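# Stack four magnet blocks into a tidy tower

## Task

Take four of the magnet blocks from the pile and build a neat single tower, each block resting on the one below, then release the grip so nothing is held.

## Robot and tools

Robot: two arms, left_arm and right_arm, each with six revolute joints (waist, shoulder, elbow, wrist pitch, wrist yaw, wrist roll) and a parallel two-finger gripper. Root links in the scene frame: left_arm at (-0.004, +0.374, 0) m with quat_wxyz (+0.996, 0, 0, +0.092); right_arm at (-0.002, -0.315, 0) m with quat_wxyz (+1.000, 0, 0, -0.027). The names left and right do not refer to sides of any image.

Scene frame: origin on the table surface midway between the arms, +z up, +x out across the table, left_arm on the +y side. The gripper's fingers point along its own +z axis and close along its y axis. end_effector_position marks the point between the finger pads, roughly 1 cm short of the fingertips. Reported hand positions can be somewhat wrong, more so when the arm is stretched far.

execute_actions(actions, pictures): actions is a list holding zero or one item. An empty list [] moves nothing and just reports the state. An item {"rows": [...], "steps": n} runs a motion: rows holds 1 to 15 rows, steps is 1 to 15 (15 if omitted); each row lasts one control step of 1/30 s, and the final row is reused if there are fewer rows than steps. An item with only {"steps": n}, n up to 300, is a wait counted from the previous result (your reply time counts toward it). pictures (true/false) chooses whether camera images come back; by default they do. A refused call sends nothing to the robot.

Row layout: one list of 14 numbers covering both arms, every number in [-1, 1], even when one arm stays put. Order: left_arm waist, shoulder, elbow, wrist pitch, wrist yaw, wrist roll, opening; then the same seven for right_arm. The six joint numbers are offsets, not poses: each is a change from that joint's angle in the most recent result listing joint angles (before any such result in the scene, and for the second and later calls inside one reply, from where the arm is when the action begins). They are never relative to the previous row. Scale: 1.0 equals 1.202 rad for waist, 1.258 shoulder, 1.238 elbow, 2.073 wrist pitch, 2.022 for both wrist yaw and wrist roll. Opening is absolute: +1 fully open, -1 closed.

Joint ranges in radians per arm: waist -2.618 to 3.054, shoulder 0.000 to 3.142, elbow 0.000 to 3.142, wrist pitch -1.571 to 1.571, wrist yaw -1.571 to 1.571, wrist roll -2.094 to 2.094. A request that goes outward more than 0.036 rad beyond an end is refused. True ends may differ by up to 0.036 rad; a target beyond the true end is clipped there, and the result then prints "joint sent to its limit" (possibly about an earlier motion still running). Absence of that line does not prove more travel is available.

Speed: per control step, each joint target stays within a lead of its measured angle: 0.202 rad waist, 0.258 shoulder, 0.238 elbow, 0.573 wrist pitch, 0.522 wrist yaw and roll. If the targets would place the gripper over 70 mm from where it measures, all are pulled back proportionally. Big offsets therefore take several steps.

Holding still: sending zeros can let an arm droop a little with every action. To keep an arm where you want it, in a reply's first call send the offset that returns it to the desired angles, zeros in later calls of that reply, and enlarge the correction while a joint still falls short. Zeros are not a wait; they steer back to the reference angles.

Between calls the arms keep heading to the last row sent, until everything has nearly stopped (slow or blocked counts as stopped) or a step is HELD; after that only a new action moves them further. Fingers already opening or closing finish their travel. The simulation keeps running while you think and write.

Results: a state line 'left_arm: … | right_arm: …' with each gripper's position (m) and quat_wxyz in the scene frame. Joint positions and Joint velocities give, per arm, the six joints in order (rad, rad/s) plus the finger-pad gap (m, m/s; 0.094 m is fully open). grip_measured is the measured opening on the same scale as the commanded opening; each gripper's reading can be off by about 1 mm, consistently. "joint command not followed" means a clearance check altered or blocked joint targets on some steps, the rest of the row still applied. HELD flags steps where all or part of your row was not sent. Joint torques follow the joint order, include offsets, friction and noise, and are nonzero even in free air.

Gripping: away from ±1, fingers go to where grip_measured would read your number. To hold a block, keep commanding an opening below grip_measured; about 0.03 below gives a firm grip, less gives a lighter one. Pad force tops out near 50 to 62 N (less on some grippers, and less on parts under about 2 mm thick); first contact can spike harder.

Motor heat: holding loads warms motors. A MOTOR HOT line appears from 75 °C; at 90 °C that arm is halted 10 s (then that threshold is off for 5 minutes); at 100 °C that arm goes limp and falls until cooled. OVER-TEMPERATURE FAULT lines report these stops.

zoom_image(camera, region): camera is "cam_left_wrist" or "cam_right_wrist" (each image 504x504); region [x0, y0, x1, y1] in pixels from the top-left, no larger than 504 by 504. Returns a closer view of that camera's latest image.

read_manual(section): returns URDF licence texts ("licences"); moves nothing.

finished_scene(scene): pass the current scene number; ends and grades it, irreversibly. The tower must be standing and released. Replying without any tool call also ends things.

Avoid: pushing or knocking blocks off the table, arms striking or pressing each other, dropping or slamming blocks, hard shoves. Brief outside tugs on held parts or pushes on loose ones may occur. Smooth, economical motion is preferred.

Each tool is called after "Call:" as a command line: name --argument value for each argument, lists and objects as JSON in quotes; but a table of rows of numbers goes row by row, as --pt "numbers of a row", without its own name.

## Session

Call:
execute_actions --actions '[]'

Scene clock: 0.00 s of 5800.00 s.
left_arm: end_effector_position=(+0.0630, +0.0271, +0.2272) grip_measured=+1.000 end_effector_quat_wxyz=(+0.624, +0.749, +0.037, +0.218) | right_arm: end_effector_position=(+0.5644, -0.4690, +0.1412) grip_measured=+1.000 end_effector_quat_wxyz=(-0.078, +0.830, +0.379, +0.401)
Joint positions: left_arm=[-1.759  0.986  0.425  0.425 -0.387  1.806  0.094] | right_arm=[-0.416  2.519  2.477 -1.052 -0.722  1.999  0.094]
Joint velocities: left_arm=[-0.022  0.002 -0.017 -0.051  0.066 -0.066  0.   ] | right_arm=[-0.007  0.002 -0.022  0.051  0.037 -0.037  0.   ]
Joint torques (N m, as the arm reports them, + toward a larger angle): no reading
Motor temperatures (°C, as the motors report them): left_arm=[29 26 27 27 26 28] | right_arm=[25 28 26 26 25 28]

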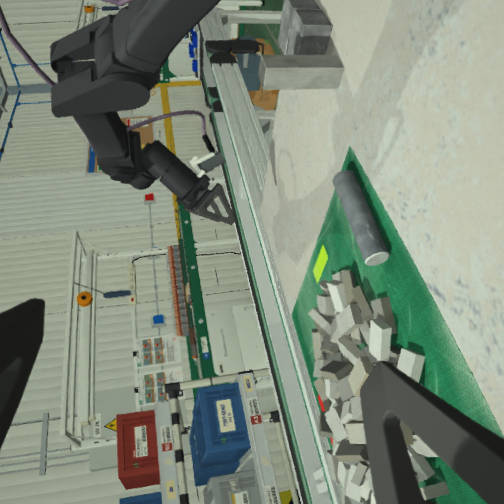

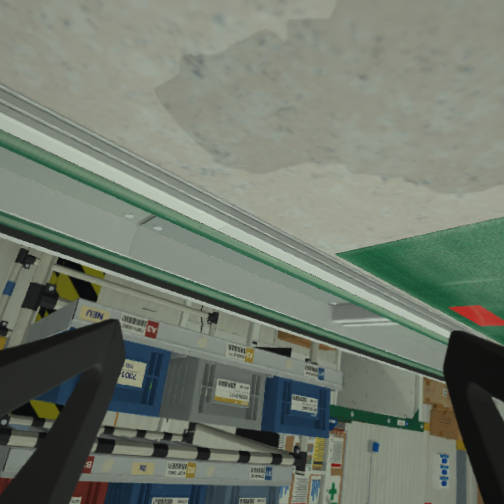

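Call:
execute_actions --actions '[{"rows":[[0.965,0.329,0.707,-0.3,0.191,-0.893,1,0.4,-0.89,-0.85,-0.023,0.357,-0.989,1]]}]' --pictures false

Call:
execute_actions --actions '[{"steps":45}]' --pictures false

Scene clock: 12.30 s of 5800.00 s.
left_arm: end_effector_position=(+0.3309, +0.0421, +0.3027) grip_measured=+1.000 end_effector_quat_wxyz=(+0.576, +0.537, +0.615, -0.024) | right_arm: end_effector_position=(+0.3617, -0.2744, +0.2017) grip_measured=+1.000 end_effector_quat_wxyz=(+0.177, +0.330, +0.919, +0.127)
Joint positions: left_arm=[-0.981  1.438  1.22  -0.123 -0.036  0.662  0.094] | right_arm=[ 0.118  1.55   1.487 -1.077 -0.091  0.774  0.094]
Joint velocities: left_arm=[ 1.453 -0.125  0.691 -0.022  0.168 -2.147  0.   ] | right_arm=[-0.305 -2.21  -1.243 -0.418  0.432 -2.777  0.   ]
Joint torques (N m, as the arm reports them, + toward a larger angle): left_arm=[ 1.41 -8.23 10.18  1.36  0.   -0.06] | right_arm=[-2.89 -7.89  9.19  0.87  0.15  0.  ]
Motor temperatures (°C, as the motors report them): left_arm=[29 27 30 29 26 28] | right_arm=[25 36 28 27 25 28]
Steps of this call (steps 1 to 90: nothing new was sent; then 8.80 s passed at rest; steps 91 to 105: all 15 steps of this action). Readings (joint positions):
91: left_arm=[-1.727 1.017 0.465 0.343 -0.320 1.726] | right_arm=[-0.402 2.487 2.430 -1.039 -0.652 1.931]
92: left_arm=[-1.667 1.095 0.545 0.241 -0.248 1.628] | right_arm=[-0.384 2.436 2.350 -1.040 -0.559 1.849]
94: left_arm=[-1.535 1.281 0.715 0.089 -0.153 1.432] | right_arm=[-0.317 2.321 2.201 -1.051 -0.393 1.691]
98: left_arm=[-1.294 1.444 0.960 -0.073 -0.080 1.105] | right_arm=[-0.118 2.085 1.958 -1.058 -0.211 1.405]
105: the state above

Scene clock: 13.80 s of 5800.00 s.
left_arm: end_effector_position=(+0.4259, +0.1932, +0.3248) grip_measured=+1.000 end_effector_quat_wxyz=(+0.572, +0.163, +0.796, -0.112) | right_arm: end_effector_position=(+0.3361, -0.3079, +0.2359) grip_measured=+1.000 end_effector_quat_wxyz=(+0.256, -0.005, +0.967, +0.006)
Joint positions: left_arm=[-0.588  1.418  1.276 -0.184 -0.009  0.005  0.094] | right_arm=[ 0.068  1.397  1.451 -1.107 -0.007  0.006  0.094]
Joint velocities: left_arm=[-0.012 -0.007 -0.012  0.007 -0.066  0.037  0.   ] | right_arm=[ 0.017  0.002 -0.012 -0.081  0.051 -0.007  0.   ]
Joint torques (N m, as the arm reports them, + toward a larger angle): left_arm=[-0.88 -7.69 10.96  1.71  0.09 -0.03] | right_arm=[-0.19 -4.68  5.55  0.67  0.04 -0.08]
Motor temperatures (°C, as the motors report them): left_arm=[29 27 30 30 26 28] | right_arm=[25 35 28 27 25 28]
Steps of this call (steps 1 to 45: the robot went on to your last target). Readings (joint positions):
1: left_arm=[-0.926 1.433 1.241 -0.124 -0.030 0.581] | right_arm=[0.105 1.482 1.458 -1.095 -0.076 0.675]
2: left_arm=[-0.868 1.428 1.256 -0.126 -0.024 0.496] | right_arm=[0.090 1.432 1.451 -1.108 -0.062 0.576]
4: left_arm=[-0.743 1.420 1.272 -0.128 -0.018 0.340] | right_arm=[0.070 1.377 1.451 -1.107 -0.039 0.384]
8: left_arm=[-0.578 1.418 1.276 -0.153 -0.028 0.140] | right_arm=[0.068 1.383 1.451 -1.107 -0.019 0.160]
45: the state above
All arms were judged still, so your last target was given up. Only a new action makes them travel on or press farther. Fingers that are still opening or closing keep moving.

Call:
execute_actions --actions '[{"rows":[[0,0,0.1,-0.44,0,0,1,0.36,0,0,0,0,0,1]]}]' --pictures false

Call:
execute_actions --actions '[{"steps":15}]'

Scene clock: 15.57 s of 5800.00 s.
left_arm: end_effector_position=(+0.3112, +0.2423, +0.2067) grip_measured=+1.000 end_effector_quat_wxyz=(+0.231, +0.197, +0.952, -0.042) | right_arm: end_effector_position=(+0.3002, -0.1624, +0.2361) grip_measured=+1.000 end_effector_quat_wxyz=(+0.248, -0.218, +0.942, +0.066)
Joint positions: left_arm=[-0.588  1.421  1.373 -1.049 -0.009  0.005  0.094] | right_arm=[ 0.51   1.397  1.451 -1.105 -0.015  0.006  0.094]
Joint velocities: left_arm=[ 0.002  0.002  0.007 -0.418  0.022 -0.007  0.   ] | right_arm=[-0.002 -0.017  0.002  0.037  0.051 -0.037  0.   ]
Joint torques (N m, as the arm reports them, + toward a larger angle): left_arm=[-0.09 -5.74 10.3   0.99 -0.02  0.  ] | right_arm=[-0.75 -4.97  7.75  0.61  0.03 -0.02]
Motor temperatures (°C, as the motors report them): left_arm=[29 27 30 30 26 28] | right_arm=[26 35 28 27 25 28]
Steps of this call (steps 1 to 38: nothing new was sent; steps 39 to 53: all 15 steps of this action). Readings (joint positions):
39: left_arm=[-0.588 1.420 1.302 -0.264 -0.009 0.005] | right_arm=[0.091 1.397 1.451 -1.107 0.008 0.007]
40: left_arm=[-0.588 1.421 1.332 -0.372 -0.009 0.005] | right_arm=[0.141 1.397 1.451 -1.107 0.016 0.008]
42: left_arm=[-0.588 1.420 1.366 -0.558 -0.009 0.005] | right_arm=[0.281 1.397 1.451 -1.106 0.013 0.008]
46: left_arm=[-0.588 1.421 1.373 -0.866 -0.009 0.005] | right_arm=[0.507 1.397 1.451 -1.105 -0.016 0.006]
53: the state above

Scene clock: 16.07 s of 5800.00 s.
left_arm: end_effector_position=(+0.3043, +0.2453, +0.2030) grip_measured=+1.000 end_effector_quat_wxyz=(+0.215, +0.197, +0.956, -0.039) | right_arm: end_effector_position=(+0.3003, -0.1626, +0.2361) grip_measured=+1.000 end_effector_quat_wxyz=(+0.249, -0.217, +0.942, +0.065)
Joint positions: left_arm=[-0.588  1.421  1.373 -1.083 -0.009  0.005  0.094] | right_arm=[ 0.51   1.397  1.451 -1.105 -0.013  0.006  0.094]
Joint velocities: left_arm=[ 0.007  0.002  0.012 -0.022 -0.007 -0.066  0.   ] | right_arm=[-0.002 -0.002 -0.002 -0.037 -0.037  0.007  0.   ]
Joint torques (N m, as the arm reports them, + toward a larger angle): left_arm=[-0.11 -5.82 10.28  0.92 -0.02 -0.01] | right_arm=[-0.78 -4.9   7.71  0.6   0.03 -0.02]
Motor temperatures (°C, as the motors report them): left_arm=[29 27 30 30 26 28] | right_arm=[26 34 28 27 25 28]
Steps of this call (steps 1 to 15: the robot went on to your last target). Readings (joint positions):
1: left_arm=[-0.588 1.421 1.373 -1.058 -0.009 0.005] | right_arm=[0.510 1.397 1.451 -1.105 -0.014 0.006]
2: left_arm=[-0.588 1.421 1.373 -1.064 -0.009 0.005] | right_arm=[0.510 1.397 1.451 -1.105 -0.014 0.006]
4: left_arm=[-0.588 1.421 1.373 -1.072 -0.009 0.005] | right_arm=[0.510 1.397 1.451 -1.105 -0.014 0.006]
8: left_arm=[-0.588 1.421 1.373 -1.080 -0.009 0.005] | right_arm=[0.510 1.397 1.451 -1.105 -0.013 0.006]
15: the state above

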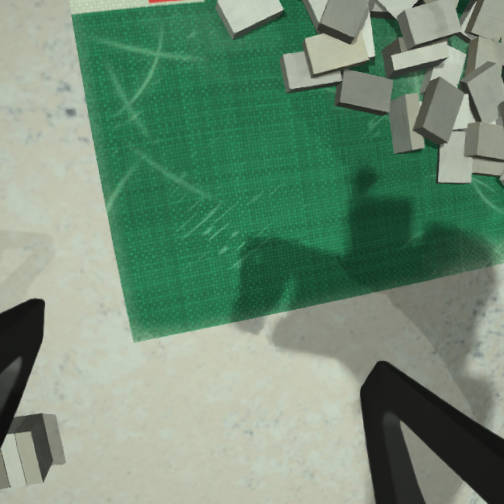

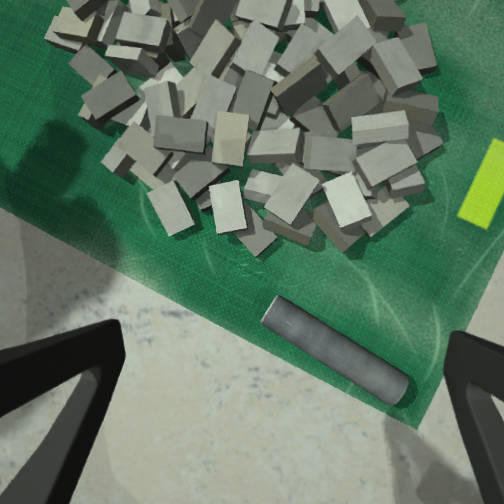

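Call:
execute_actions --actions '[{"rows":[[0.35,-0.1,0,-0.1,0,0,1,0.158,0.509,0.345,-0.136,0,0,1]]}]' --pictures false

Call:
execute_actions --actions '[{"steps":12}]'

Scene clock: 26.00 s of 5800.00 s.
left_arm: end_effector_position=(+0.2762, +0.3849, +0.2187) grip_measured=+1.000 end_effector_quat_wxyz=(+0.184, -0.011, +0.983, +0.010) | right_arm: end_effector_position=(+0.3116, -0.0686, +0.1010) grip_measured=+1.000 end_effector_quat_wxyz=(-0.010, -0.318, +0.948, +0.006)
Joint positions: left_arm=[-0.159  1.303  1.373 -1.271 -0.016  0.005  0.094] | right_arm=[ 0.709  2.09   1.856 -1.352 -0.017  0.008  0.094]
Joint velocities: left_arm=[ 0.007  0.012  0.012 -0.037  0.022 -0.037  0.   ] | right_arm=[ 0.017 -0.305 -0.002 -0.154 -0.022 -0.022  0.   ]
Joint torques (N m, as the arm reports them, + toward a larger angle): left_arm=[-0.62 -4.71  7.35  0.84  0.05 -0.02] | right_arm=[ -0.71 -13.59   8.88  -0.34  -0.01  -0.03]
Motor temperatures (°C, as the motors report them): left_arm=[29 28 31 29 26 28] | right_arm=[26 33 29 27 25 28]
Steps of this call (steps 1 to 15: the robot went on to your last target; steps 16 to 90: nothing new was sent; then 6.43 s passed at rest; steps 91 to 105: all 15 steps of this action). Readings (joint positions):
91: left_arm=[-0.568 1.413 1.373 -1.097 0.003 0.006] | right_arm=[0.531 1.435 1.499 -1.170 -0.000 0.008]
92: left_arm=[-0.523 1.398 1.373 -1.127 0.010 0.006] | right_arm=[0.573 1.503 1.585 -1.238 0.006 0.008]
94: left_arm=[-0.389 1.354 1.373 -1.177 0.009 0.006] | right_arm=[0.659 1.669 1.758 -1.285 -0.002 0.008]
98: left_arm=[-0.167 1.304 1.373 -1.233 -0.017 0.005] | right_arm=[0.713 1.950 1.871 -1.286 -0.017 0.008]
105: the state above

Scene clock: 26.40 s of 5800.00 s.
left_arm: end_effector_position=(+0.2746, +0.3848, +0.2180) grip_measured=+1.000 end_effector_quat_wxyz=(+0.181, -0.011, +0.983, +0.010) | right_arm: end_effector_position=(+0.3081, -0.0713, +0.1172) grip_measured=+1.000 end_effector_quat_wxyz=(+0.001, -0.318, +0.948, +0.009)
Joint positions: left_arm=[-0.159  1.303  1.373 -1.278 -0.015  0.005  0.094] | right_arm=[ 0.709  2.047  1.856 -1.372 -0.017  0.008  0.094]
Joint velocities: left_arm=[-0.002 -0.007 -0.002  0.11   0.037 -0.007  0.   ] | right_arm=[-0.017 -0.002 -0.017  0.022  0.051  0.066  0.   ]
Joint torques (N m, as the arm reports them, + toward a larger angle): left_arm=[-0.62 -4.78  7.38  0.77  0.05  0.01] | right_arm=[ -0.75 -11.05   8.91  -0.28   0.01  -0.03]
Motor temperatures (°C, as the motors report them): left_arm=[29 28 31 29 26 28] | right_arm=[26 33 29 27 25 28]
Steps of this call (steps 1 to 12: the robot went on to your last target). Readings (joint positions):
1: left_arm=[-0.159 1.303 1.373 -1.273 -0.016 0.005] | right_arm=[0.709 2.079 1.856 -1.356 -0.017 0.008]
2: left_arm=[-0.159 1.303 1.373 -1.274 -0.016 0.005] | right_arm=[0.709 2.068 1.856 -1.360 -0.017 0.008]
4: left_arm=[-0.159 1.303 1.373 -1.276 -0.015 0.005] | right_arm=[0.709 2.052 1.856 -1.365 -0.017 0.008]
8: left_arm=[-0.159 1.303 1.373 -1.277 -0.015 0.005] | right_arm=[0.709 2.047 1.856 -1.370 -0.017 0.008]
12: the state above

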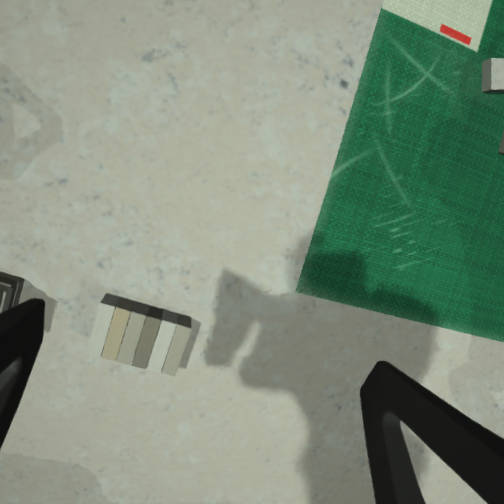

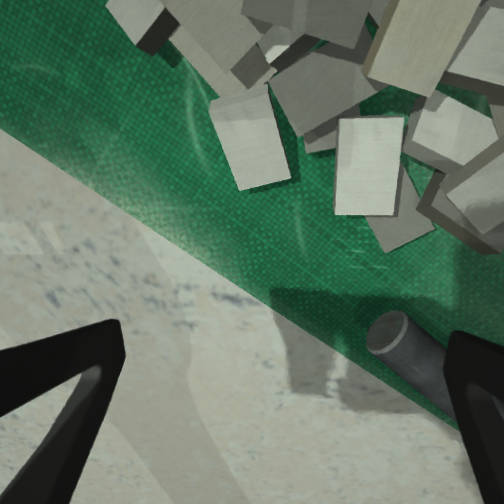

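Call:
execute_actions --actions '[{"rows":[[0,0,0,0,0,0,1,0.005,0.015,-0.015,0.02,0.012,-0.03,0.8],[0,0,0,0,0,0,1,0.01,0.03,-0.03,0.04,0.012,-0.06,0.6],[0,0,0,0,0,0,1,0.015,0.045,-0.045,0.06,0.012,-0.09,0.4],[0,0,0,0,0,0,1,0.02,0.06,-0.06,0.075,0.012,-0.12,0.2],[0,0,0,0,0,0,1,0.02,0.076,-0.07,0.085,0.012,-0.15,0]]}]' --pictures false

Call:
execute_actions --actions '[{"steps":8}]'

Scene clock: 39.97 s of 5800.00 s.
left_arm: end_effector_position=(+0.2745, +0.3848, +0.2180) grip_measured=+1.000 end_effector_quat_wxyz=(+0.180, -0.011, +0.983, +0.010) | right_arm: end_effector_position=(+0.3151, -0.0612, +0.0532) grip_measured=+0.002 end_effector_quat_wxyz=(-0.019, -0.455, +0.890, -0.005)
Joint positions: left_arm=[-0.159  1.303  1.373 -1.278 -0.015  0.005  0.094] | right_arm=[ 0.726  2.16   1.774 -1.223  0.001 -0.272  0.047]
Joint velocities: left_arm=[-0.017  0.002  0.012 -0.022  0.007  0.051  0.   ] | right_arm=[ 0.002 -0.007 -0.002  0.081  0.037 -0.139  0.   ]
Joint torques (N m, as the arm reports them, + toward a larger angle): left_arm=[ 0.   -4.02  7.42  0.92 -0.03 -0.01] | right_arm=[  0.57 -12.45   6.4   -0.07  -0.01  -0.06]
Motor temperatures (°C, as the motors report them): left_arm=[29 28 31 29 26 28] | right_arm=[25 35 30 27 25 28]
Steps of this call (steps 1 to 30: the robot went on to your last target; steps 31 to 90: nothing new was sent; then 10.07 s passed at rest; steps 91 to 105: all 15 steps of this action). Readings (joint positions):
91: left_arm=[-0.159 1.303 1.373 -1.278 -0.015 0.005] | right_arm=[0.709 2.048 1.856 -1.371 -0.014 -0.001]
92: left_arm=[-0.159 1.303 1.373 -1.278 -0.015 0.005] | right_arm=[0.709 2.051 1.856 -1.363 -0.011 -0.020]
94: left_arm=[-0.159 1.303 1.373 -1.278 -0.015 0.005] | right_arm=[0.710 2.064 1.843 -1.324 -0.005 -0.081]
98: left_arm=[-0.159 1.303 1.373 -1.278 -0.015 0.005] | right_arm=[0.721 2.128 1.798 -1.253 -0.001 -0.204]
105: the state above

Scene clock: 40.23 s of 5800.00 s.
left_arm: end_effector_position=(+0.2745, +0.3848, +0.2180) grip_measured=+1.000 end_effector_quat_wxyz=(+0.180, -0.011, +0.983, +0.010) | right_arm: end_effector_position=(+0.3168, -0.0602, +0.0532) grip_measured=+0.002 end_effector_quat_wxyz=(-0.015, -0.461, +0.887, -0.004)
Joint positions: left_arm=[-0.159  1.303  1.373 -1.278 -0.015  0.005  0.094] | right_arm=[ 0.726  2.16   1.774 -1.215  0.003 -0.287  0.047]
Joint velocities: left_arm=[ 0.002 -0.002 -0.002 -0.007  0.051 -0.007  0.   ] | right_arm=[-0.002 -0.002 -0.012 -0.007 -0.022 -0.051 -0.   ]
Joint torques (N m, as the arm reports them, + toward a larger angle): left_arm=[-0.04 -4.09  7.45  0.95 -0.01 -0.01] | right_arm=[  0.52 -12.6    6.42  -0.02   0.03  -0.14]
Motor temperatures (°C, as the motors report them): left_arm=[29 28 31 29 26 28] | right_arm=[25 35 29 27 25 28]
Steps of this call (steps 1 to 8: the robot went on to your last target). Readings (joint positions):
1: left_arm=[-0.159 1.303 1.373 -1.278 -0.015 0.005] | right_arm=[0.726 2.160 1.774 -1.221 0.002 -0.275]
2: left_arm=[-0.159 1.303 1.373 -1.278 -0.015 0.005] | right_arm=[0.726 2.160 1.774 -1.220 0.002 -0.278]
4: left_arm=[-0.159 1.303 1.373 -1.278 -0.015 0.005] | right_arm=[0.726 2.160 1.774 -1.218 0.002 -0.282]
8: the state above

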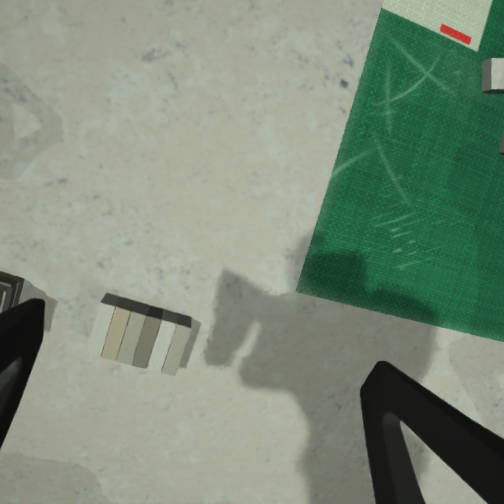

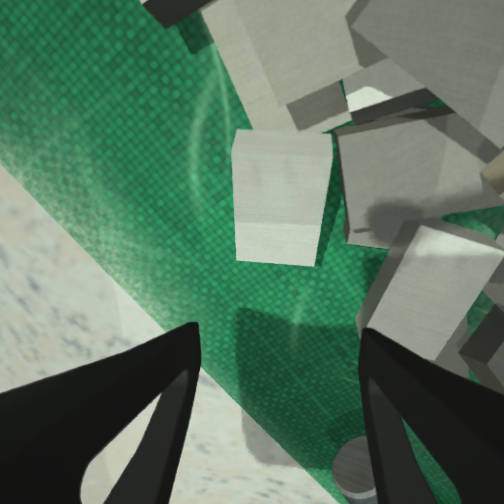

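Call:
execute_actions --actions '[{"rows":[[0,0,0,0,0,0,1,0.01,0.01,0.03,0.01,0,0,-0.1],[0,0,0,0,0,0,1,0.015,0.02,0.05,0.021,0,0,-0.15],[0,0,0,0,0,0,1,0.019,0.035,0.065,0.021,0,0,-0.15],[0,0,0,0,0,0,1,0.019,0.053,0.076,0.021,0,0,-0.15]]}]'

Scene clock: 46.73 s of 5800.00 s.
left_arm: end_effector_position=(+0.2745, +0.3848, +0.2180) grip_measured=+1.000 end_effector_quat_wxyz=(+0.180, -0.011, +0.983, +0.010) | right_arm: end_effector_position=(+0.3276, -0.0431, +0.0415) grip_measured=-0.148 end_effector_quat_wxyz=(-0.004, -0.469, +0.883, -0.002)
Joint positions: left_arm=[-0.159  1.303  1.373 -1.278 -0.015  0.005  0.094] | right_arm=[ 0.741  2.226  1.834 -1.188  0.003 -0.289  0.04 ]
Joint velocities: left_arm=[-0.007 -0.007 -0.002 -0.066 -0.022  0.139  0.   ] | right_arm=[-0.002  0.007 -0.017 -0.037  0.022  0.095 -0.001]
Joint torques (N m, as the arm reports them, + toward a larger angle): left_arm=[ 0.07 -4.03  7.41  0.91 -0.02  0.  ] | right_arm=[  0.72 -11.35   9.68  -0.06  -0.02   0.02]
Motor temperatures (°C, as the motors report them): left_arm=[29 28 31 29 26 28] | right_arm=[25 37 29 27 25 28]
Steps of this call (steps 1 to 30: the robot went on to your last target; steps 31 to 90: nothing new was sent; then 3.00 s passed at rest; steps 91 to 105: all 15 steps of this action). Readings (joint positions):
91: left_arm=[-0.159 1.303 1.373 -1.278 -0.015 0.005] | right_arm=[0.726 2.160 1.774 -1.214 0.003 -0.289]
92: left_arm=[-0.159 1.303 1.373 -1.278 -0.015 0.005] | right_arm=[0.726 2.163 1.778 -1.214 0.003 -0.289]
94: left_arm=[-0.159 1.303 1.373 -1.278 -0.015 0.005] | right_arm=[0.730 2.183 1.808 -1.211 0.003 -0.289]
98: left_arm=[-0.159 1.303 1.373 -1.278 -0.015 0.005] | right_arm=[0.739 2.217 1.834 -1.188 0.003 -0.289]
105: the state above

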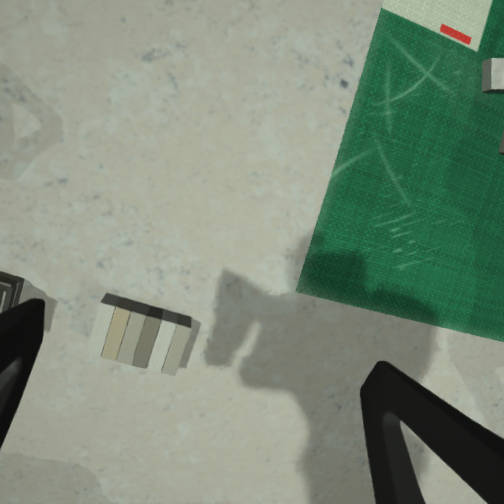

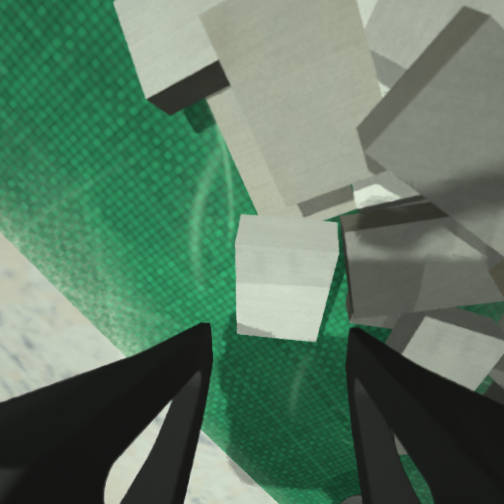

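Call:
execute_actions --actions '[{"rows":[[0,0,0,0,0,0,1,0,0.012,0.01,0.012,0,0,-0.25],[0,0,0,0,0,0,1,0,0.026,0.01,0.023,0,0,-0.25]]}]'

Scene clock: 53.30 s of 5800.00 s.
left_arm: end_effector_position=(+0.2745, +0.3848, +0.2180) grip_measured=+1.000 end_effector_quat_wxyz=(+0.180, -0.011, +0.983, +0.010) | right_arm: end_effector_position=(+0.3288, -0.0428, +0.0325) grip_measured=-0.248 end_effector_quat_wxyz=(-0.009, -0.469, +0.883, -0.005)
Joint positions: left_arm=[-0.159  1.303  1.373 -1.278 -0.015  0.005  0.094] | right_arm=[ 0.741  2.248  1.834 -1.177  0.006 -0.289  0.035]
Joint velocities: left_arm=[ 0.002 -0.017  0.012 -0.022 -0.066  0.007  0.   ] | right_arm=[-0.002  0.002  0.002 -0.007 -0.007 -0.051  0.   ]
Joint torques (N m, as the arm reports them, + toward a larger angle): left_arm=[ 0.   -4.16  7.34  0.91  0.    0.05] | right_arm=[ -0.07 -10.84   7.87   0.11  -0.05  -0.02]
Motor temperatures (°C, as the motors report them): left_arm=[29 28 31 29 26 28] | right_arm=[25 37 30 27 25 28]
Steps of this call (steps 1 to 15: the robot went on to your last target; steps 16 to 90: nothing new was sent; then 3.07 s passed at rest; steps 91 to 105: all 15 steps of this action). Readings (joint positions):
91: left_arm=[-0.159 1.303 1.373 -1.278 -0.015 0.005] | right_arm=[0.741 2.226 1.834 -1.188 0.003 -0.289]
92: left_arm=[-0.159 1.303 1.373 -1.278 -0.015 0.005] | right_arm=[0.741 2.228 1.834 -1.185 0.003 -0.289]
94: left_arm=[-0.159 1.303 1.373 -1.278 -0.015 0.005] | right_arm=[0.741 2.236 1.834 -1.175 0.003 -0.289]
98: left_arm=[-0.159 1.303 1.373 -1.278 -0.015 0.005] | right_arm=[0.741 2.248 1.834 -1.177 0.006 -0.289]
105: the state above

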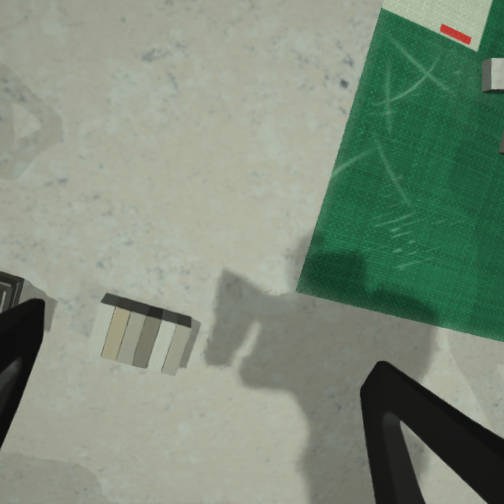

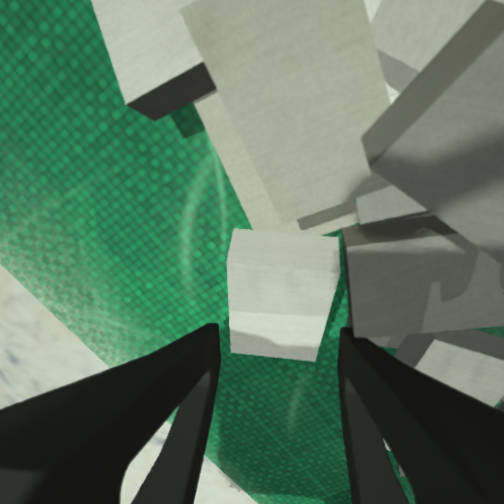

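Call:
execute_actions --actions '[{"rows":[[0,0,0,0,0,0,1,0,-0.02,0.01,0,0,0,-0.25],[0,0,0,0,0,0,1,0,-0.02,0.01,0,0,0,-0.25],[0,0,0,0,0,0,1,0,-0.02,0.01,0,0,0,-0.25],[0,0,0,0,0,0,1,0.01,-0.02,0.01,0,0,0,-0.33],[0,0,0,0,0,0,1,0.01,-0.02,0.01,0,0,0,-0.33],[0,0,0,0,0,0,1,0.01,-0.02,0.01,0.005,0,0,-0.33],[0,0,0,0,0,0,1,0.01,-0.02,0.01,0.01,0,0,-0.33],[0,0,0,0,0,0,1,0.01,-0.01,0.01,0.01,0,0,-0.33],[0,0,0,0,0,0,1,0.01,0,0.01,0.01,0,0,-0.33],[0,0,0,0,0,0,1,0.01,0.01,0.01,0.01,0,0,-0.33]]}]'

Call:
zoom_image --camera "cam_right_wrist" --region '[160,200,460,500]'

Scene clock: 60.40 s of 5800.00 s.
left_arm: end_effector_position=(+0.2745, +0.3848, +0.2180) grip_measured=+1.000 end_effector_quat_wxyz=(+0.180, -0.011, +0.983, +0.010) | right_arm: end_effector_position=(+0.3285, -0.0434, +0.0325) grip_measured=-0.328 end_effector_quat_wxyz=(-0.010, -0.469, +0.883, -0.006)
Joint positions: left_arm=[-0.159  1.303  1.373 -1.278 -0.015  0.005  0.094] | right_arm=[ 0.741  2.248  1.834 -1.179  0.008 -0.289  0.032]
Joint velocities: left_arm=[-0.002 -0.017  0.007 -0.066  0.022 -0.022  0.   ] | right_arm=[ 0.012  0.012 -0.012  0.081  0.081 -0.037  0.   ]
Joint torques (N m, as the arm reports them, + toward a larger angle): left_arm=[-0.03 -4.17  7.33  0.93 -0.03 -0.02] | right_arm=[  1.04 -10.68   7.9   -0.02  -0.03  -0.01]
Motor temperatures (°C, as the motors report them): left_arm=[29 28 31 29 26 28] | right_arm=[25 37 30 27 25 28]
Steps of this call (steps 1 to 15: the robot went on to your last target; steps 16 to 90: nothing new was sent; then 3.60 s passed at rest; steps 91 to 105: all 15 steps of this action). Readings (joint positions):
91: left_arm=[-0.159 1.303 1.373 -1.278 -0.015 0.005] | right_arm=[0.741 2.248 1.834 -1.179 0.006 -0.289]
92: left_arm=[-0.159 1.303 1.373 -1.278 -0.015 0.005] | right_arm=[0.741 2.248 1.834 -1.179 0.006 -0.289]
94: left_arm=[-0.159 1.303 1.373 -1.278 -0.015 0.005] | right_arm=[0.741 2.248 1.834 -1.179 0.006 -0.289]
98: left_arm=[-0.159 1.303 1.373 -1.278 -0.015 0.005] | right_arm=[0.741 2.248 1.834 -1.179 0.008 -0.289]
105: the state above

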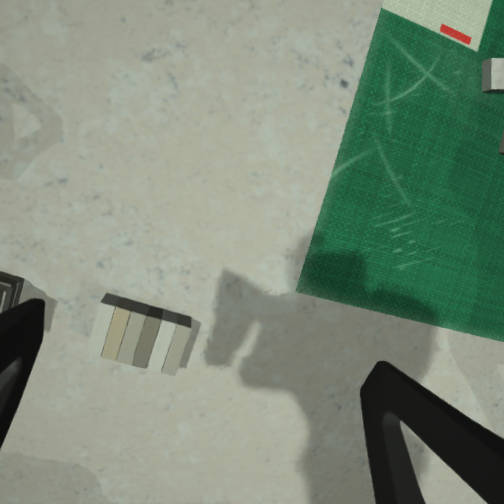

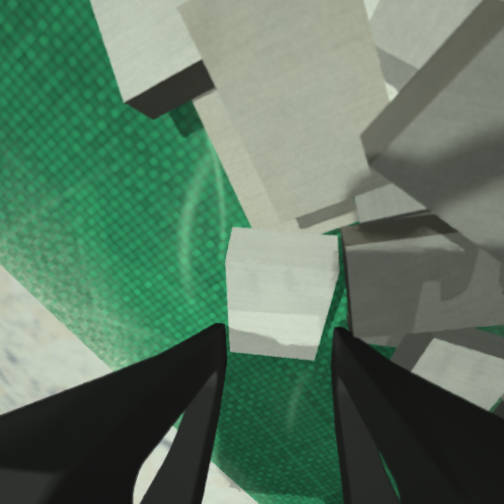

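Region (160, 200, 460, 500) of cam_right_wrist's 504x504 image, scaled by 1.680, with more detail than that image has.

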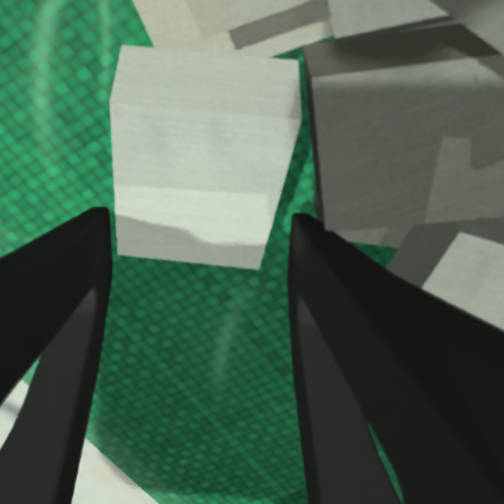

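Call:
execute_actions --actions '[{"rows":[[0,0,0,0,0,0,1,0.005,0,0.04,0,0,0,-0.28],[0,0,0,0,0,0,1,0.01,0,0.055,0,0,0,-0.28],[0,0,0,0,0,0,1,0.014,0.015,0.07,0,0,0,-0.28],[0,0,0,0,0,0,1,0.016,0.025,0.085,-0.005,0,0,-0.28],[0,0,0,0,0,0,1,0.018,0.035,0.1,-0.01,0,0,-0.28],[0,0,0,0,0,0,1,0.02,0.045,0.115,-0.014,0,0,-0.28],[0,0,0,0,0,0,1,0.022,0.055,0.13,-0.018,0,0,-0.28],[0,0,0,0,0,0,1,0.025,0.065,0.147,-0.022,0,0,-0.28],[0,0,0,0,0,0,1,0.025,0.072,0.147,-0.022,0,0,-0.28]]}]'

Scene clock: 67.83 s of 5800.00 s.
left_arm: end_effector_position=(+0.2745, +0.3848, +0.2180) grip_measured=+1.000 end_effector_quat_wxyz=(+0.180, -0.011, +0.983, +0.010) | right_arm: end_effector_position=(+0.3337, -0.0334, +0.0362) grip_measured=-0.282 end_effector_quat_wxyz=(-0.022, -0.476, +0.879, -0.015)
Joint positions: left_arm=[-0.159  1.303  1.373 -1.278 -0.015  0.005  0.094] | right_arm=[ 0.757  2.323  1.975 -1.273  0.021 -0.288  0.034]
Joint velocities: left_arm=[-0.007  0.002  0.007  0.007 -0.022  0.037  0.   ] | right_arm=[-0.007  0.022 -0.017 -0.022  0.066 -0.051  0.   ]
Joint torques (N m, as the arm reports them, + toward a larger angle): left_arm=[-0.08 -3.99  7.37  0.93  0.    0.02] | right_arm=[  1.39 -11.04  10.47   0.11  -0.13  -0.03]
Motor temperatures (°C, as the motors report them): left_arm=[29 28 31 29 26 28] | right_arm=[25 37 30 27 25 28]
Steps of this call (steps 1 to 15: the robot went on to your last target; steps 16 to 90: nothing new was sent; then 3.93 s passed at rest; steps 91 to 105: all 15 steps of this action). Readings (joint positions):
91: left_arm=[-0.159 1.303 1.373 -1.278 -0.015 0.005] | right_arm=[0.741 2.248 1.834 -1.179 0.008 -0.289]
92: left_arm=[-0.159 1.303 1.373 -1.278 -0.015 0.005] | right_arm=[0.741 2.249 1.839 -1.183 0.008 -0.289]
94: left_arm=[-0.159 1.303 1.373 -1.278 -0.015 0.005] | right_arm=[0.742 2.258 1.866 -1.200 0.009 -0.289]
98: left_arm=[-0.159 1.303 1.373 -1.278 -0.015 0.005] | right_arm=[0.748 2.295 1.942 -1.244 0.013 -0.289]
105: the state above

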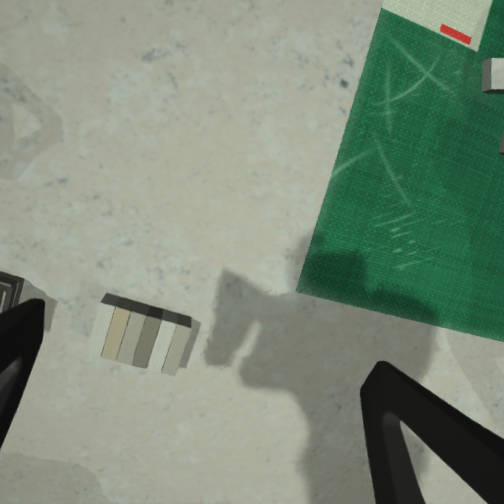

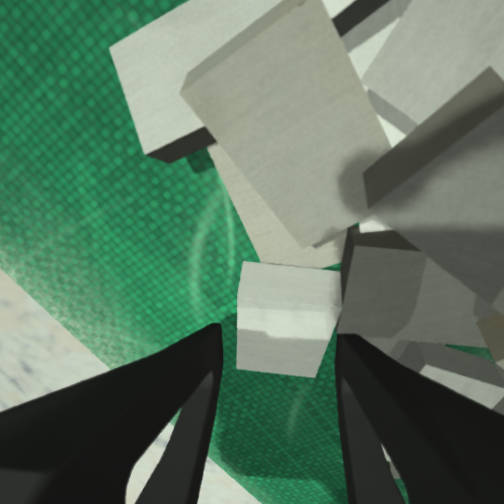

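Call:
execute_actions --actions '[{"rows":[[0,0,0,0,0,0,1,0,0.02,0.01,0,0,0,-0.33],[0,0,0,0,0,0,1,0,0.02,0.01,0,0,0,-0.36],[0,0,0,0,0,0,1,0,0.02,0.01,0,0,0,-0.36],[0,0,0,0,0,0,1,0,0.02,0.01,0,0,0,-0.36],[0,0,0,0,0,0,1,0,0.02,0.01,0,0,0,-0.36],[0,0,0,0,0,0,1,0,0.01,0.01,0,0,0,-0.4],[0,0,0,0,0,0,1,0,0.01,0.01,0,0,0,-0.44],[0,0,0,0,0,0,1,0,0.01,0.01,0,0,0,-0.48],[0,0,0,0,0,0,1,0,0.01,0.01,0,0,0,-0.52],[0,0,0,0,0,0,1,0,0.01,0.01,0,0,0,-0.56]]}]'

Scene clock: 72.20 s of 5800.00 s.
left_arm: end_effector_position=(+0.2745, +0.3848, +0.2180) grip_measured=+1.000 end_effector_quat_wxyz=(+0.180, -0.011, +0.983, +0.010) | right_arm: end_effector_position=(+0.3317, -0.0361, +0.0307) grip_measured=-0.485 end_effector_quat_wxyz=(-0.033, -0.476, +0.879, -0.020)
Joint positions: left_arm=[-0.159  1.303  1.373 -1.278 -0.015  0.005  0.094] | right_arm=[ 0.757  2.336  1.975 -1.281  0.026 -0.288  0.024]
Joint velocities: left_arm=[-0.017 -0.012  0.002 -0.037 -0.007 -0.081  0.   ] | right_arm=[-0.027  0.002  0.002 -0.037 -0.037 -0.007  0.001]
Joint torques (N m, as the arm reports them, + toward a larger angle): left_arm=[ 0.02 -4.02  7.38  0.9  -0.02 -0.01] | right_arm=[  0.   -12.19   7.83  -0.24  -0.04  -0.02]
Motor temperatures (°C, as the motors report them): left_arm=[29 28 31 29 26 28] | right_arm=[25 38 30 27 25 28]
Steps of this call (steps 1 to 15: the robot went on to your last target; steps 16 to 90: nothing new was sent; then 0.87 s passed at rest; steps 91 to 105: all 15 steps of this action). Readings (joint positions):
91: left_arm=[-0.159 1.303 1.373 -1.278 -0.015 0.005] | right_arm=[0.757 2.325 1.975 -1.275 0.022 -0.288]
92: left_arm=[-0.159 1.303 1.373 -1.278 -0.015 0.005] | right_arm=[0.757 2.326 1.975 -1.276 0.023 -0.288]
94: left_arm=[-0.159 1.303 1.373 -1.278 -0.015 0.005] | right_arm=[0.757 2.332 1.975 -1.279 0.023 -0.288]
98: left_arm=[-0.159 1.303 1.373 -1.278 -0.015 0.005] | right_arm=[0.757 2.336 1.975 -1.281 0.026 -0.288]
105: the state above

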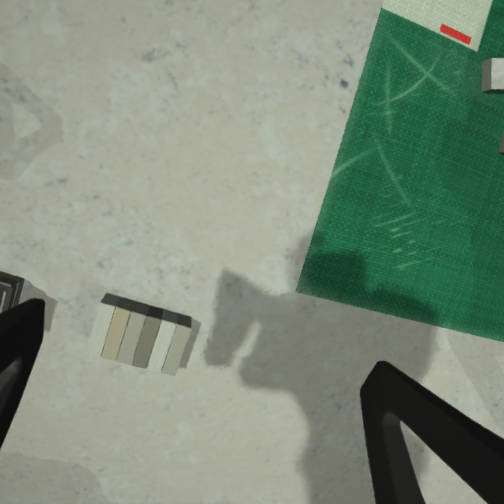

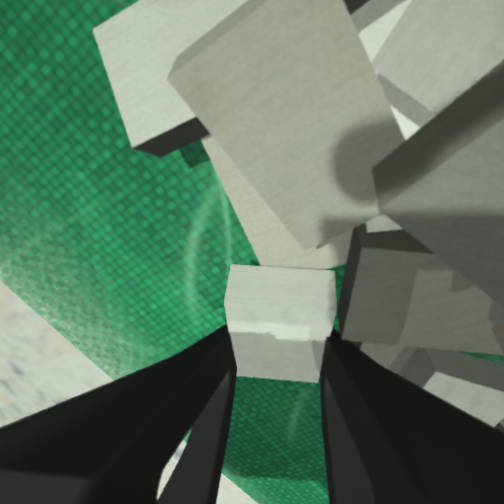

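Call:
execute_actions --actions '[{"rows":[[0,0,0,0,0,0,1,0,-0.03,0.01,0,0,0,-0.53],[0,0,0,0,0,0,1,0,-0.05,0.01,0,0,0,-0.53],[0,0,0,0,0,0,1,0,-0.07,0.01,-0.01,0,0,-0.53],[0,0,0,0,0,0,1,0,-0.095,0.01,-0.02,0,0,-0.53],[0,0,0,0,0,0,1,0,-0.12,0,-0.03,0,0,-0.53],[0,0,0,0,0,0,1,0,-0.15,0,-0.04,0,0,-0.53],[0,0,0,0,0,0,1,0.02,-0.18,-0.03,-0.04,0,0,-0.53],[0,0,0,0,0,0,1,0.05,-0.21,-0.07,-0.03,-0.013,0.02,-0.53],[0,0,0,0,0,0,1,0.08,-0.24,-0.11,-0.02,-0.013,0.04,-0.53],[0,0,0,0,0,0,1,0.11,-0.27,-0.15,-0.01,-0.013,0.06,-0.53],[0,0,0,0,0,0,1,0.14,-0.29,-0.2,0,-0.013,0.08,-0.53],[0,0,0,0,0,0,1,0.17,-0.31,-0.24,0.015,-0.013,0.1,-0.53],[0,0,0,0,0,0,1,0.2,-0.33,-0.28,0.03,-0.013,0.12,-0.53],[0,0,0,0,0,0,1,0.23,-0.34,-0.32,0.045,-0.013,0.142,-0.53],[0,0,0,0,0,0,1,0.25,-0.34,-0.36,0.055,-0.013,0.142,-0.53]]}]' --pictures false

Call:
execute_actions --actions '[{"steps":15}]'

Scene clock: 82.30 s of 5800.00 s.
left_arm: end_effector_position=(+0.2745, +0.3848, +0.2180) grip_measured=+1.000 end_effector_quat_wxyz=(+0.180, -0.011, +0.983, +0.010) | right_arm: end_effector_position=(+0.2224, -0.0107, +0.1201) grip_measured=-0.485 end_effector_quat_wxyz=(+0.042, -0.502, +0.864, +0.009)
Joint positions: left_arm=[-0.159  1.303  1.373 -1.278 -0.015  0.005  0.094] | right_arm=[ 0.993  1.901  1.658 -1.244  0.017 -0.114  0.024]
Joint velocities: left_arm=[0.007 0.002 0.007 0.037 0.022 0.022 0.   ] | right_arm=[ 1.37  -0.393 -1.399  0.505 -0.271  0.711  0.001]
Joint torques (N m, as the arm reports them, + toward a larger angle): left_arm=[-0.08 -4.17  7.44  0.91  0.    0.  ] | right_arm=[-1.39 -6.59  3.61 -0.1   0.05  0.09]
Motor temperatures (°C, as the motors report them): left_arm=[29 28 31 29 26 28] | right_arm=[25 39 30 27 25 28]
Steps of this call (steps 1 to 15: the robot went on to your last target; steps 16 to 90: nothing new was sent; then 6.60 s passed at rest; steps 91 to 105: all 15 steps of this action). Readings (joint positions):
91: left_arm=[-0.159 1.303 1.373 -1.278 -0.015 0.005] | right_arm=[0.757 2.335 1.975 -1.281 0.026 -0.288]
92: left_arm=[-0.159 1.303 1.373 -1.278 -0.015 0.005] | right_arm=[0.757 2.332 1.975 -1.281 0.026 -0.288]
94: left_arm=[-0.159 1.303 1.373 -1.278 -0.015 0.005] | right_arm=[0.757 2.311 1.975 -1.284 0.026 -0.288]
98: left_arm=[-0.159 1.303 1.373 -1.278 -0.015 0.005] | right_arm=[0.762 2.186 1.949 -1.304 0.025 -0.282]
105: the state above

Scene clock: 82.80 s of 5800.00 s.
left_arm: end_effector_position=(+0.2745, +0.3848, +0.2180) grip_measured=+1.000 end_effector_quat_wxyz=(+0.180, -0.011, +0.983, +0.010) | right_arm: end_effector_position=(+0.1866, -0.0121, +0.0786) grip_measured=-0.485 end_effector_quat_wxyz=(-0.007, -0.487, +0.873, -0.001)
Joint positions: left_arm=[-0.159  1.303  1.373 -1.278 -0.015  0.005  0.094] | right_arm=[ 1.061  1.925  1.529 -1.189 -0.005 -0.011  0.024]
Joint velocities: left_arm=[-0.007 -0.007 -0.002 -0.051 -0.007  0.037  0.   ] | right_arm=[-0.017 -0.002 -0.002  0.022 -0.066  0.066 -0.   ]
Joint torques (N m, as the arm reports them, + toward a larger angle): left_arm=[-0.11 -3.98  7.32  0.91  0.   -0.01] | right_arm=[ -0.33 -10.69   6.74   0.02  -0.01   0.08]
Motor temperatures (°C, as the motors report them): left_arm=[29 28 31 29 26 28] | right_arm=[25 39 30 27 25 28]
Steps of this call (steps 1 to 15: the robot went on to your last target). Readings (joint positions):
1: left_arm=[-0.159 1.303 1.373 -1.278 -0.015 0.005] | right_arm=[1.036 1.896 1.617 -1.233 0.009 -0.093]
2: left_arm=[-0.159 1.303 1.373 -1.278 -0.015 0.005] | right_arm=[1.068 1.899 1.585 -1.226 -0.000 -0.077]
4: left_arm=[-0.159 1.303 1.373 -1.278 -0.015 0.005] | right_arm=[1.096 1.915 1.544 -1.220 -0.013 -0.053]
8: left_arm=[-0.159 1.303 1.373 -1.278 -0.015 0.005] | right_arm=[1.075 1.926 1.529 -1.207 -0.012 -0.026]
15: the state above

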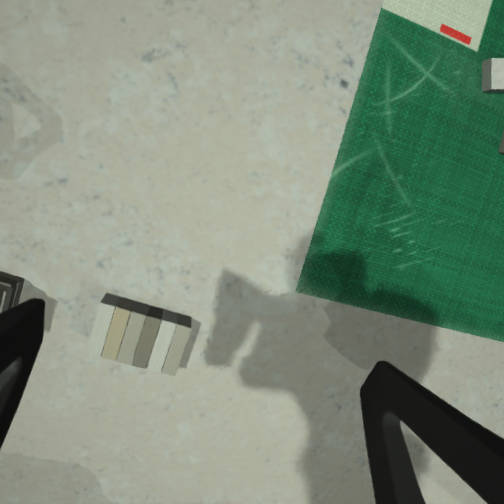

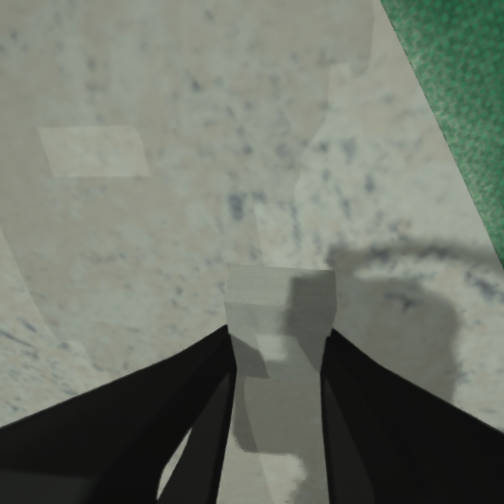

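Call:
execute_actions --actions '[{"rows":[[0,-0.1,-0.1,0.06,0,0,1,0,0.01,-0.015,0.01,0,0,-0.53],[0,-0.2,-0.2,0.12,0,0,1,0,0.014,-0.03,0.02,0,0,-0.53],[0,-0.3,-0.3,0.18,0,0,1,0,0.018,-0.045,0.03,0,0,-0.53],[0,-0.4,-0.4,0.24,0,0,1,0,0.022,-0.06,0.04,0,0,-0.53],[0,-0.5,-0.5,0.3,0,0,1,0,0.026,-0.075,0.05,0,0,-0.53],[0,-0.6,-0.6,0.36,0,0,1,0,0.03,-0.085,0.056,0,0,-0.53],[0,-0.7,-0.7,0.42,0,0,1,0,0.033,-0.095,0.062,0,0,-0.53],[0,-0.8,-0.85,0.5,0,0,1,0,0.036,-0.105,0.062,0,0,-0.53],[0,-0.877,-1,0.6,0,0,1,0,0.036,-0.105,0.062,0,0,-0.53]]}]' --pictures false

Call:
execute_actions --actions '[{"steps":12}]' --pictures false

Call:
execute_actions --actions '[{"rows":[[-0.915,0,0,0,0,0,1,0,0,0,0,0,0,-0.53]]}]' --pictures false

Call:
execute_actions --actions '[{"steps":15}]'

Scene clock: 93.90 s of 5800.00 s.
left_arm: end_effector_position=(+0.2469, +0.3841, +0.2046) grip_measured=+1.000 end_effector_quat_wxyz=(+0.658, -0.012, +0.753, +0.015) | right_arm: end_effector_position=(+0.1775, -0.0265, +0.0308) grip_measured=-0.485 end_effector_quat_wxyz=(-0.042, -0.485, +0.873, -0.020)
Joint positions: left_arm=[-0.159  0.198  0.227 -0.163 -0.015  0.005  0.094] | right_arm=[ 1.061  1.98   1.406 -1.09  -0.005 -0.007  0.024]
Joint velocities: left_arm=[ 0.007 -0.007 -1.565  0.857  0.066  0.007  0.   ] | right_arm=[ 0.007 -0.007 -0.012  0.095 -0.037  0.022 -0.   ]
Joint torques (N m, as the arm reports them, + toward a larger angle): left_arm=[0.04 1.96 8.79 2.09 0.01 0.01] | right_arm=[ -0.01 -10.05   5.88  -0.19  -0.01  -0.05]
Motor temperatures (°C, as the motors report them): left_arm=[29 28 31 29 26 28] | right_arm=[25 39 30 27 25 28]
From where the robot then was, a joint's target lay farther than a number of 1.0 reaches, so one or more steps of this call were cut to that.
Steps of this call (steps 1 to 15: the robot went on to your last target; steps 16 to 90: nothing new was sent; then 7.60 s passed at rest; steps 91 to 105: all 15 steps of this action). Readings (joint positions):
91: left_arm=[-0.159 1.286 1.350 -1.249 -0.015 0.005] | right_arm=[1.061 1.925 1.529 -1.186 -0.005 -0.007]
92: left_arm=[-0.159 1.238 1.286 -1.186 -0.015 0.005] | right_arm=[1.061 1.926 1.527 -1.182 -0.005 -0.007]
94: left_arm=[-0.159 1.080 1.110 -1.062 -0.015 0.005] | right_arm=[1.061 1.927 1.508 -1.162 -0.005 -0.007]
98: left_arm=[-0.159 0.697 0.762 -0.723 -0.015 0.005] | right_arm=[1.061 1.951 1.445 -1.113 -0.005 -0.007]
105: the state above

Scene clock: 94.30 s of 5800.00 s.
left_arm: end_effector_position=(+0.2526, +0.3842, +0.1754) grip_measured=+1.000 end_effector_quat_wxyz=(+0.653, -0.012, +0.757, +0.015) | right_arm: end_effector_position=(+0.1792, -0.0239, +0.0306) grip_measured=-0.485 end_effector_quat_wxyz=(-0.037, -0.485, +0.873, -0.017)
Joint positions: left_arm=[-0.159  0.203  0.122 -0.066 -0.015  0.005  0.094] | right_arm=[ 1.061  1.98   1.406 -1.078 -0.005 -0.007  0.024]
Joint velocities: left_arm=[-0.022 -0.002 -0.002  0.154 -0.051  0.022  0.   ] | right_arm=[-0.032  0.002  0.007 -0.037 -0.022  0.007 -0.001]
Joint torques (N m, as the arm reports them, + toward a larger angle): left_arm=[-0.07  1.32  9.93  2.04 -0.01  0.01] | right_arm=[  0.   -10.01   5.89  -0.12  -0.01  -0.06]
Motor temperatures (°C, as the motors report them): left_arm=[29 28 31 29 26 28] | right_arm=[25 39 30 27 25 28]
Steps of this call (steps 1 to 12: the robot went on to your last target). Readings (joint positions):
1: left_arm=[-0.159 0.200 0.182 -0.150 -0.015 0.005] | right_arm=[1.061 1.980 1.406 -1.086 -0.005 -0.007]
2: left_arm=[-0.159 0.201 0.150 -0.148 -0.015 0.005] | right_arm=[1.061 1.980 1.406 -1.084 -0.005 -0.007]
4: left_arm=[-0.159 0.203 0.123 -0.145 -0.015 0.005] | right_arm=[1.061 1.980 1.406 -1.081 -0.005 -0.007]
8: left_arm=[-0.159 0.203 0.122 -0.092 -0.015 0.005] | right_arm=[1.061 1.980 1.406 -1.078 -0.005 -0.007]
12: the state above

Scene clock: 94.80 s of 5800.00 s.
left_arm: end_effector_position=(+0.1331, +0.1574, +0.1756) grip_measured=+1.000 end_effector_quat_wxyz=(+0.573, +0.367, +0.662, -0.314) | right_arm: end_effector_position=(+0.1792, -0.0239, +0.0306) grip_measured=-0.485 end_effector_quat_wxyz=(-0.037, -0.485, +0.873, -0.017)
Joint positions: left_arm=[-1.204  0.203  0.122 -0.065 -0.012  0.004  0.094] | right_arm=[ 1.061  1.98   1.406 -1.078 -0.005 -0.007  0.024]
Joint velocities: left_arm=[-1.297 -0.002 -0.002  0.037  0.125  0.022  0.   ] | right_arm=[-0.007 -0.002  0.022 -0.037 -0.022  0.007  0.   ]
Joint torques (N m, as the arm reports them, + toward a larger angle): left_arm=[ 1.74  1.53  8.62  1.83 -0.26  0.  ] | right_arm=[-0.01 -9.28  6.46 -0.32 -0.02 -0.02]
Motor temperatures (°C, as the motors report them): left_arm=[29 28 31 29 26 28] | right_arm=[25 38 30 27 25 28]
Steps of this call (steps 1 to 15: all 15 steps of this action). Readings (joint positions):
1: left_arm=[-0.191 0.203 0.122 -0.065 -0.028 0.004] | right_arm=[1.061 1.980 1.406 -1.078 -0.005 -0.007]
2: left_arm=[-0.259 0.203 0.122 -0.065 -0.030 0.004] | right_arm=[1.061 1.980 1.406 -1.078 -0.005 -0.007]
4: left_arm=[-0.408 0.203 0.122 -0.065 -0.025 0.004] | right_arm=[1.061 1.980 1.406 -1.078 -0.005 -0.007]
8: left_arm=[-0.706 0.203 0.122 -0.065 -0.020 0.004] | right_arm=[1.061 1.980 1.406 -1.078 -0.005 -0.007]
15: the state above

Scene clock: 95.30 s of 5800.00 s.
left_arm: end_effector_position=(+0.1222, +0.1509, +0.1756) grip_measured=+1.000 end_effector_quat_wxyz=(+0.565, +0.384, +0.652, -0.329) | right_arm: end_effector_position=(+0.1792, -0.0239, +0.0306) grip_measured=-0.485 end_effector_quat_wxyz=(-0.037, -0.485, +0.873, -0.017)
Joint positions: left_arm=[-1.25   0.203  0.122 -0.065 -0.007  0.004  0.094] | right_arm=[ 1.061  1.98   1.406 -1.078 -0.005 -0.007  0.024]
Joint velocities: left_arm=[-0.012  0.002 -0.002 -0.037  0.037  0.022  0.   ] | right_arm=[ 0.002  0.007 -0.002 -0.037 -0.037 -0.007 -0.001]
Joint torques (N m, as the arm reports them, + toward a larger angle): left_arm=[-0.72  1.68  8.58  1.86 -0.11  0.02] | right_arm=[ 0.   -9.28  6.49 -0.33 -0.01 -0.02]
Motor temperatures (°C, as the motors report them): left_arm=[29 28 31 30 26 28] | right_arm=[25 38 30 27 25 28]
Steps of this call (steps 1 to 15: the robot went on to your last target). Readings (joint positions):
1: left_arm=[-1.234 0.203 0.122 -0.065 -0.008 0.004] | right_arm=[1.061 1.980 1.406 -1.078 -0.005 -0.007]
2: left_arm=[-1.247 0.203 0.122 -0.065 -0.007 0.004] | right_arm=[1.061 1.980 1.406 -1.078 -0.005 -0.007]
4: left_arm=[-1.250 0.203 0.122 -0.065 -0.007 0.004] | right_arm=[1.061 1.980 1.406 -1.078 -0.005 -0.007]
8: left_arm=[-1.250 0.203 0.122 -0.065 -0.007 0.004] | right_arm=[1.061 1.980 1.406 -1.078 -0.005 -0.007]
15: the state above

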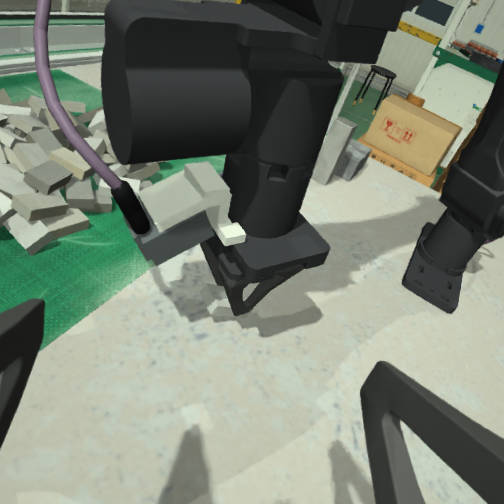

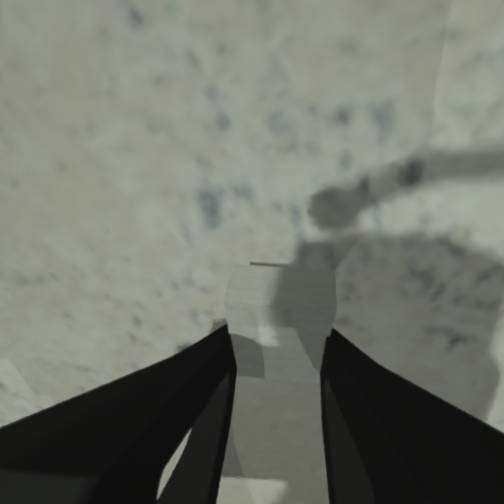

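Call:
execute_actions --actions '[{"rows":[[0,0,0,0,0,0,1,0,0,-0.015,0.008,0,0,-0.53],[0,0,0,0,0,0,1,0,0,-0.025,0.012,0,0,-0.53]],"steps":12}]'

Call:
zoom_image --camera "cam_left_wrist" --region '[170,240,320,360]'

Scene clock: 98.07 s of 5800.00 s.
left_arm: end_effector_position=(+0.1222, +0.1509, +0.1756) grip_measured=+1.000 end_effector_quat_wxyz=(+0.565, +0.384, +0.652, -0.329) | right_arm: end_effector_position=(+0.1801, -0.0223, +0.0304) grip_measured=-0.485 end_effector_quat_wxyz=(-0.034, -0.485, +0.874, -0.015)
Joint positions: left_arm=[-1.25   0.203  0.122 -0.065 -0.007  0.004  0.094] | right_arm=[ 1.061  1.98   1.406 -1.07  -0.005 -0.007  0.024]
Joint velocities: left_arm=[-0.012  0.007  0.002 -0.037 -0.037  0.037  0.   ] | right_arm=[-0.002 -0.007 -0.002  0.081 -0.051 -0.051  0.   ]
Joint torques (N m, as the arm reports them, + toward a larger angle): left_arm=[-0.04  1.59  8.73  1.87  0.02  0.01] | right_arm=[-0.02 -9.28  3.91 -0.1  -0.02 -0.01]
Motor temperatures (°C, as the motors report them): left_arm=[29 27 31 30 26 28] | right_arm=[25 38 30 27 25 28]
Steps of this call (steps 1 to 15: the robot went on to your last target; steps 16 to 71: nothing new was sent; steps 72 to 83: all 12 steps of this action). Readings (joint positions):
72: left_arm=[-1.250 0.203 0.122 -0.065 -0.007 0.004] | right_arm=[1.061 1.980 1.406 -1.078 -0.005 -0.007]
73: left_arm=[-1.250 0.203 0.122 -0.065 -0.007 0.004] | right_arm=[1.061 1.980 1.406 -1.077 -0.005 -0.007]
75: left_arm=[-1.250 0.203 0.122 -0.065 -0.007 0.004] | right_arm=[1.061 1.980 1.406 -1.074 -0.005 -0.007]
79: left_arm=[-1.250 0.203 0.122 -0.065 -0.007 0.004] | right_arm=[1.061 1.980 1.406 -1.071 -0.005 -0.007]
83: the state above

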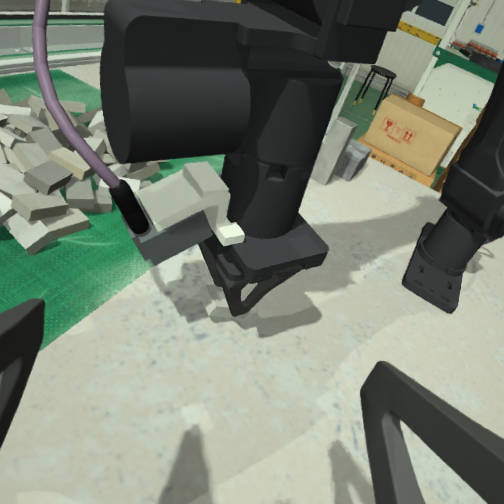

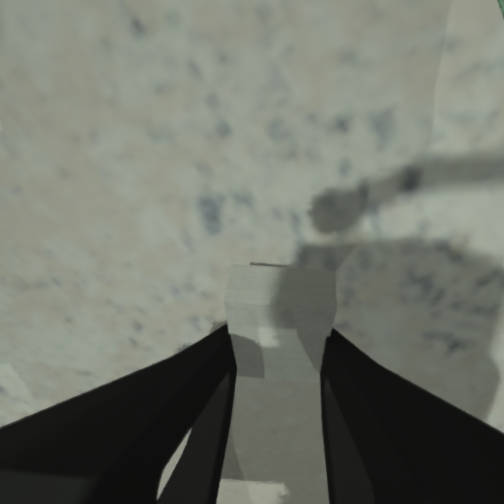

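Region (170, 240, 320, 360) of cam_left_wrist's 504x504 image, scaled by 3.360, with more detail than that image has; it fills the top 403 rows of this view, and the rest is white.

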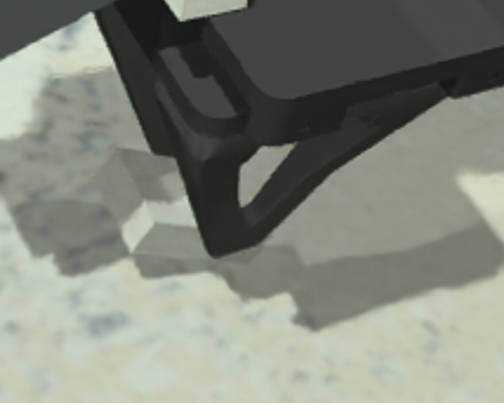

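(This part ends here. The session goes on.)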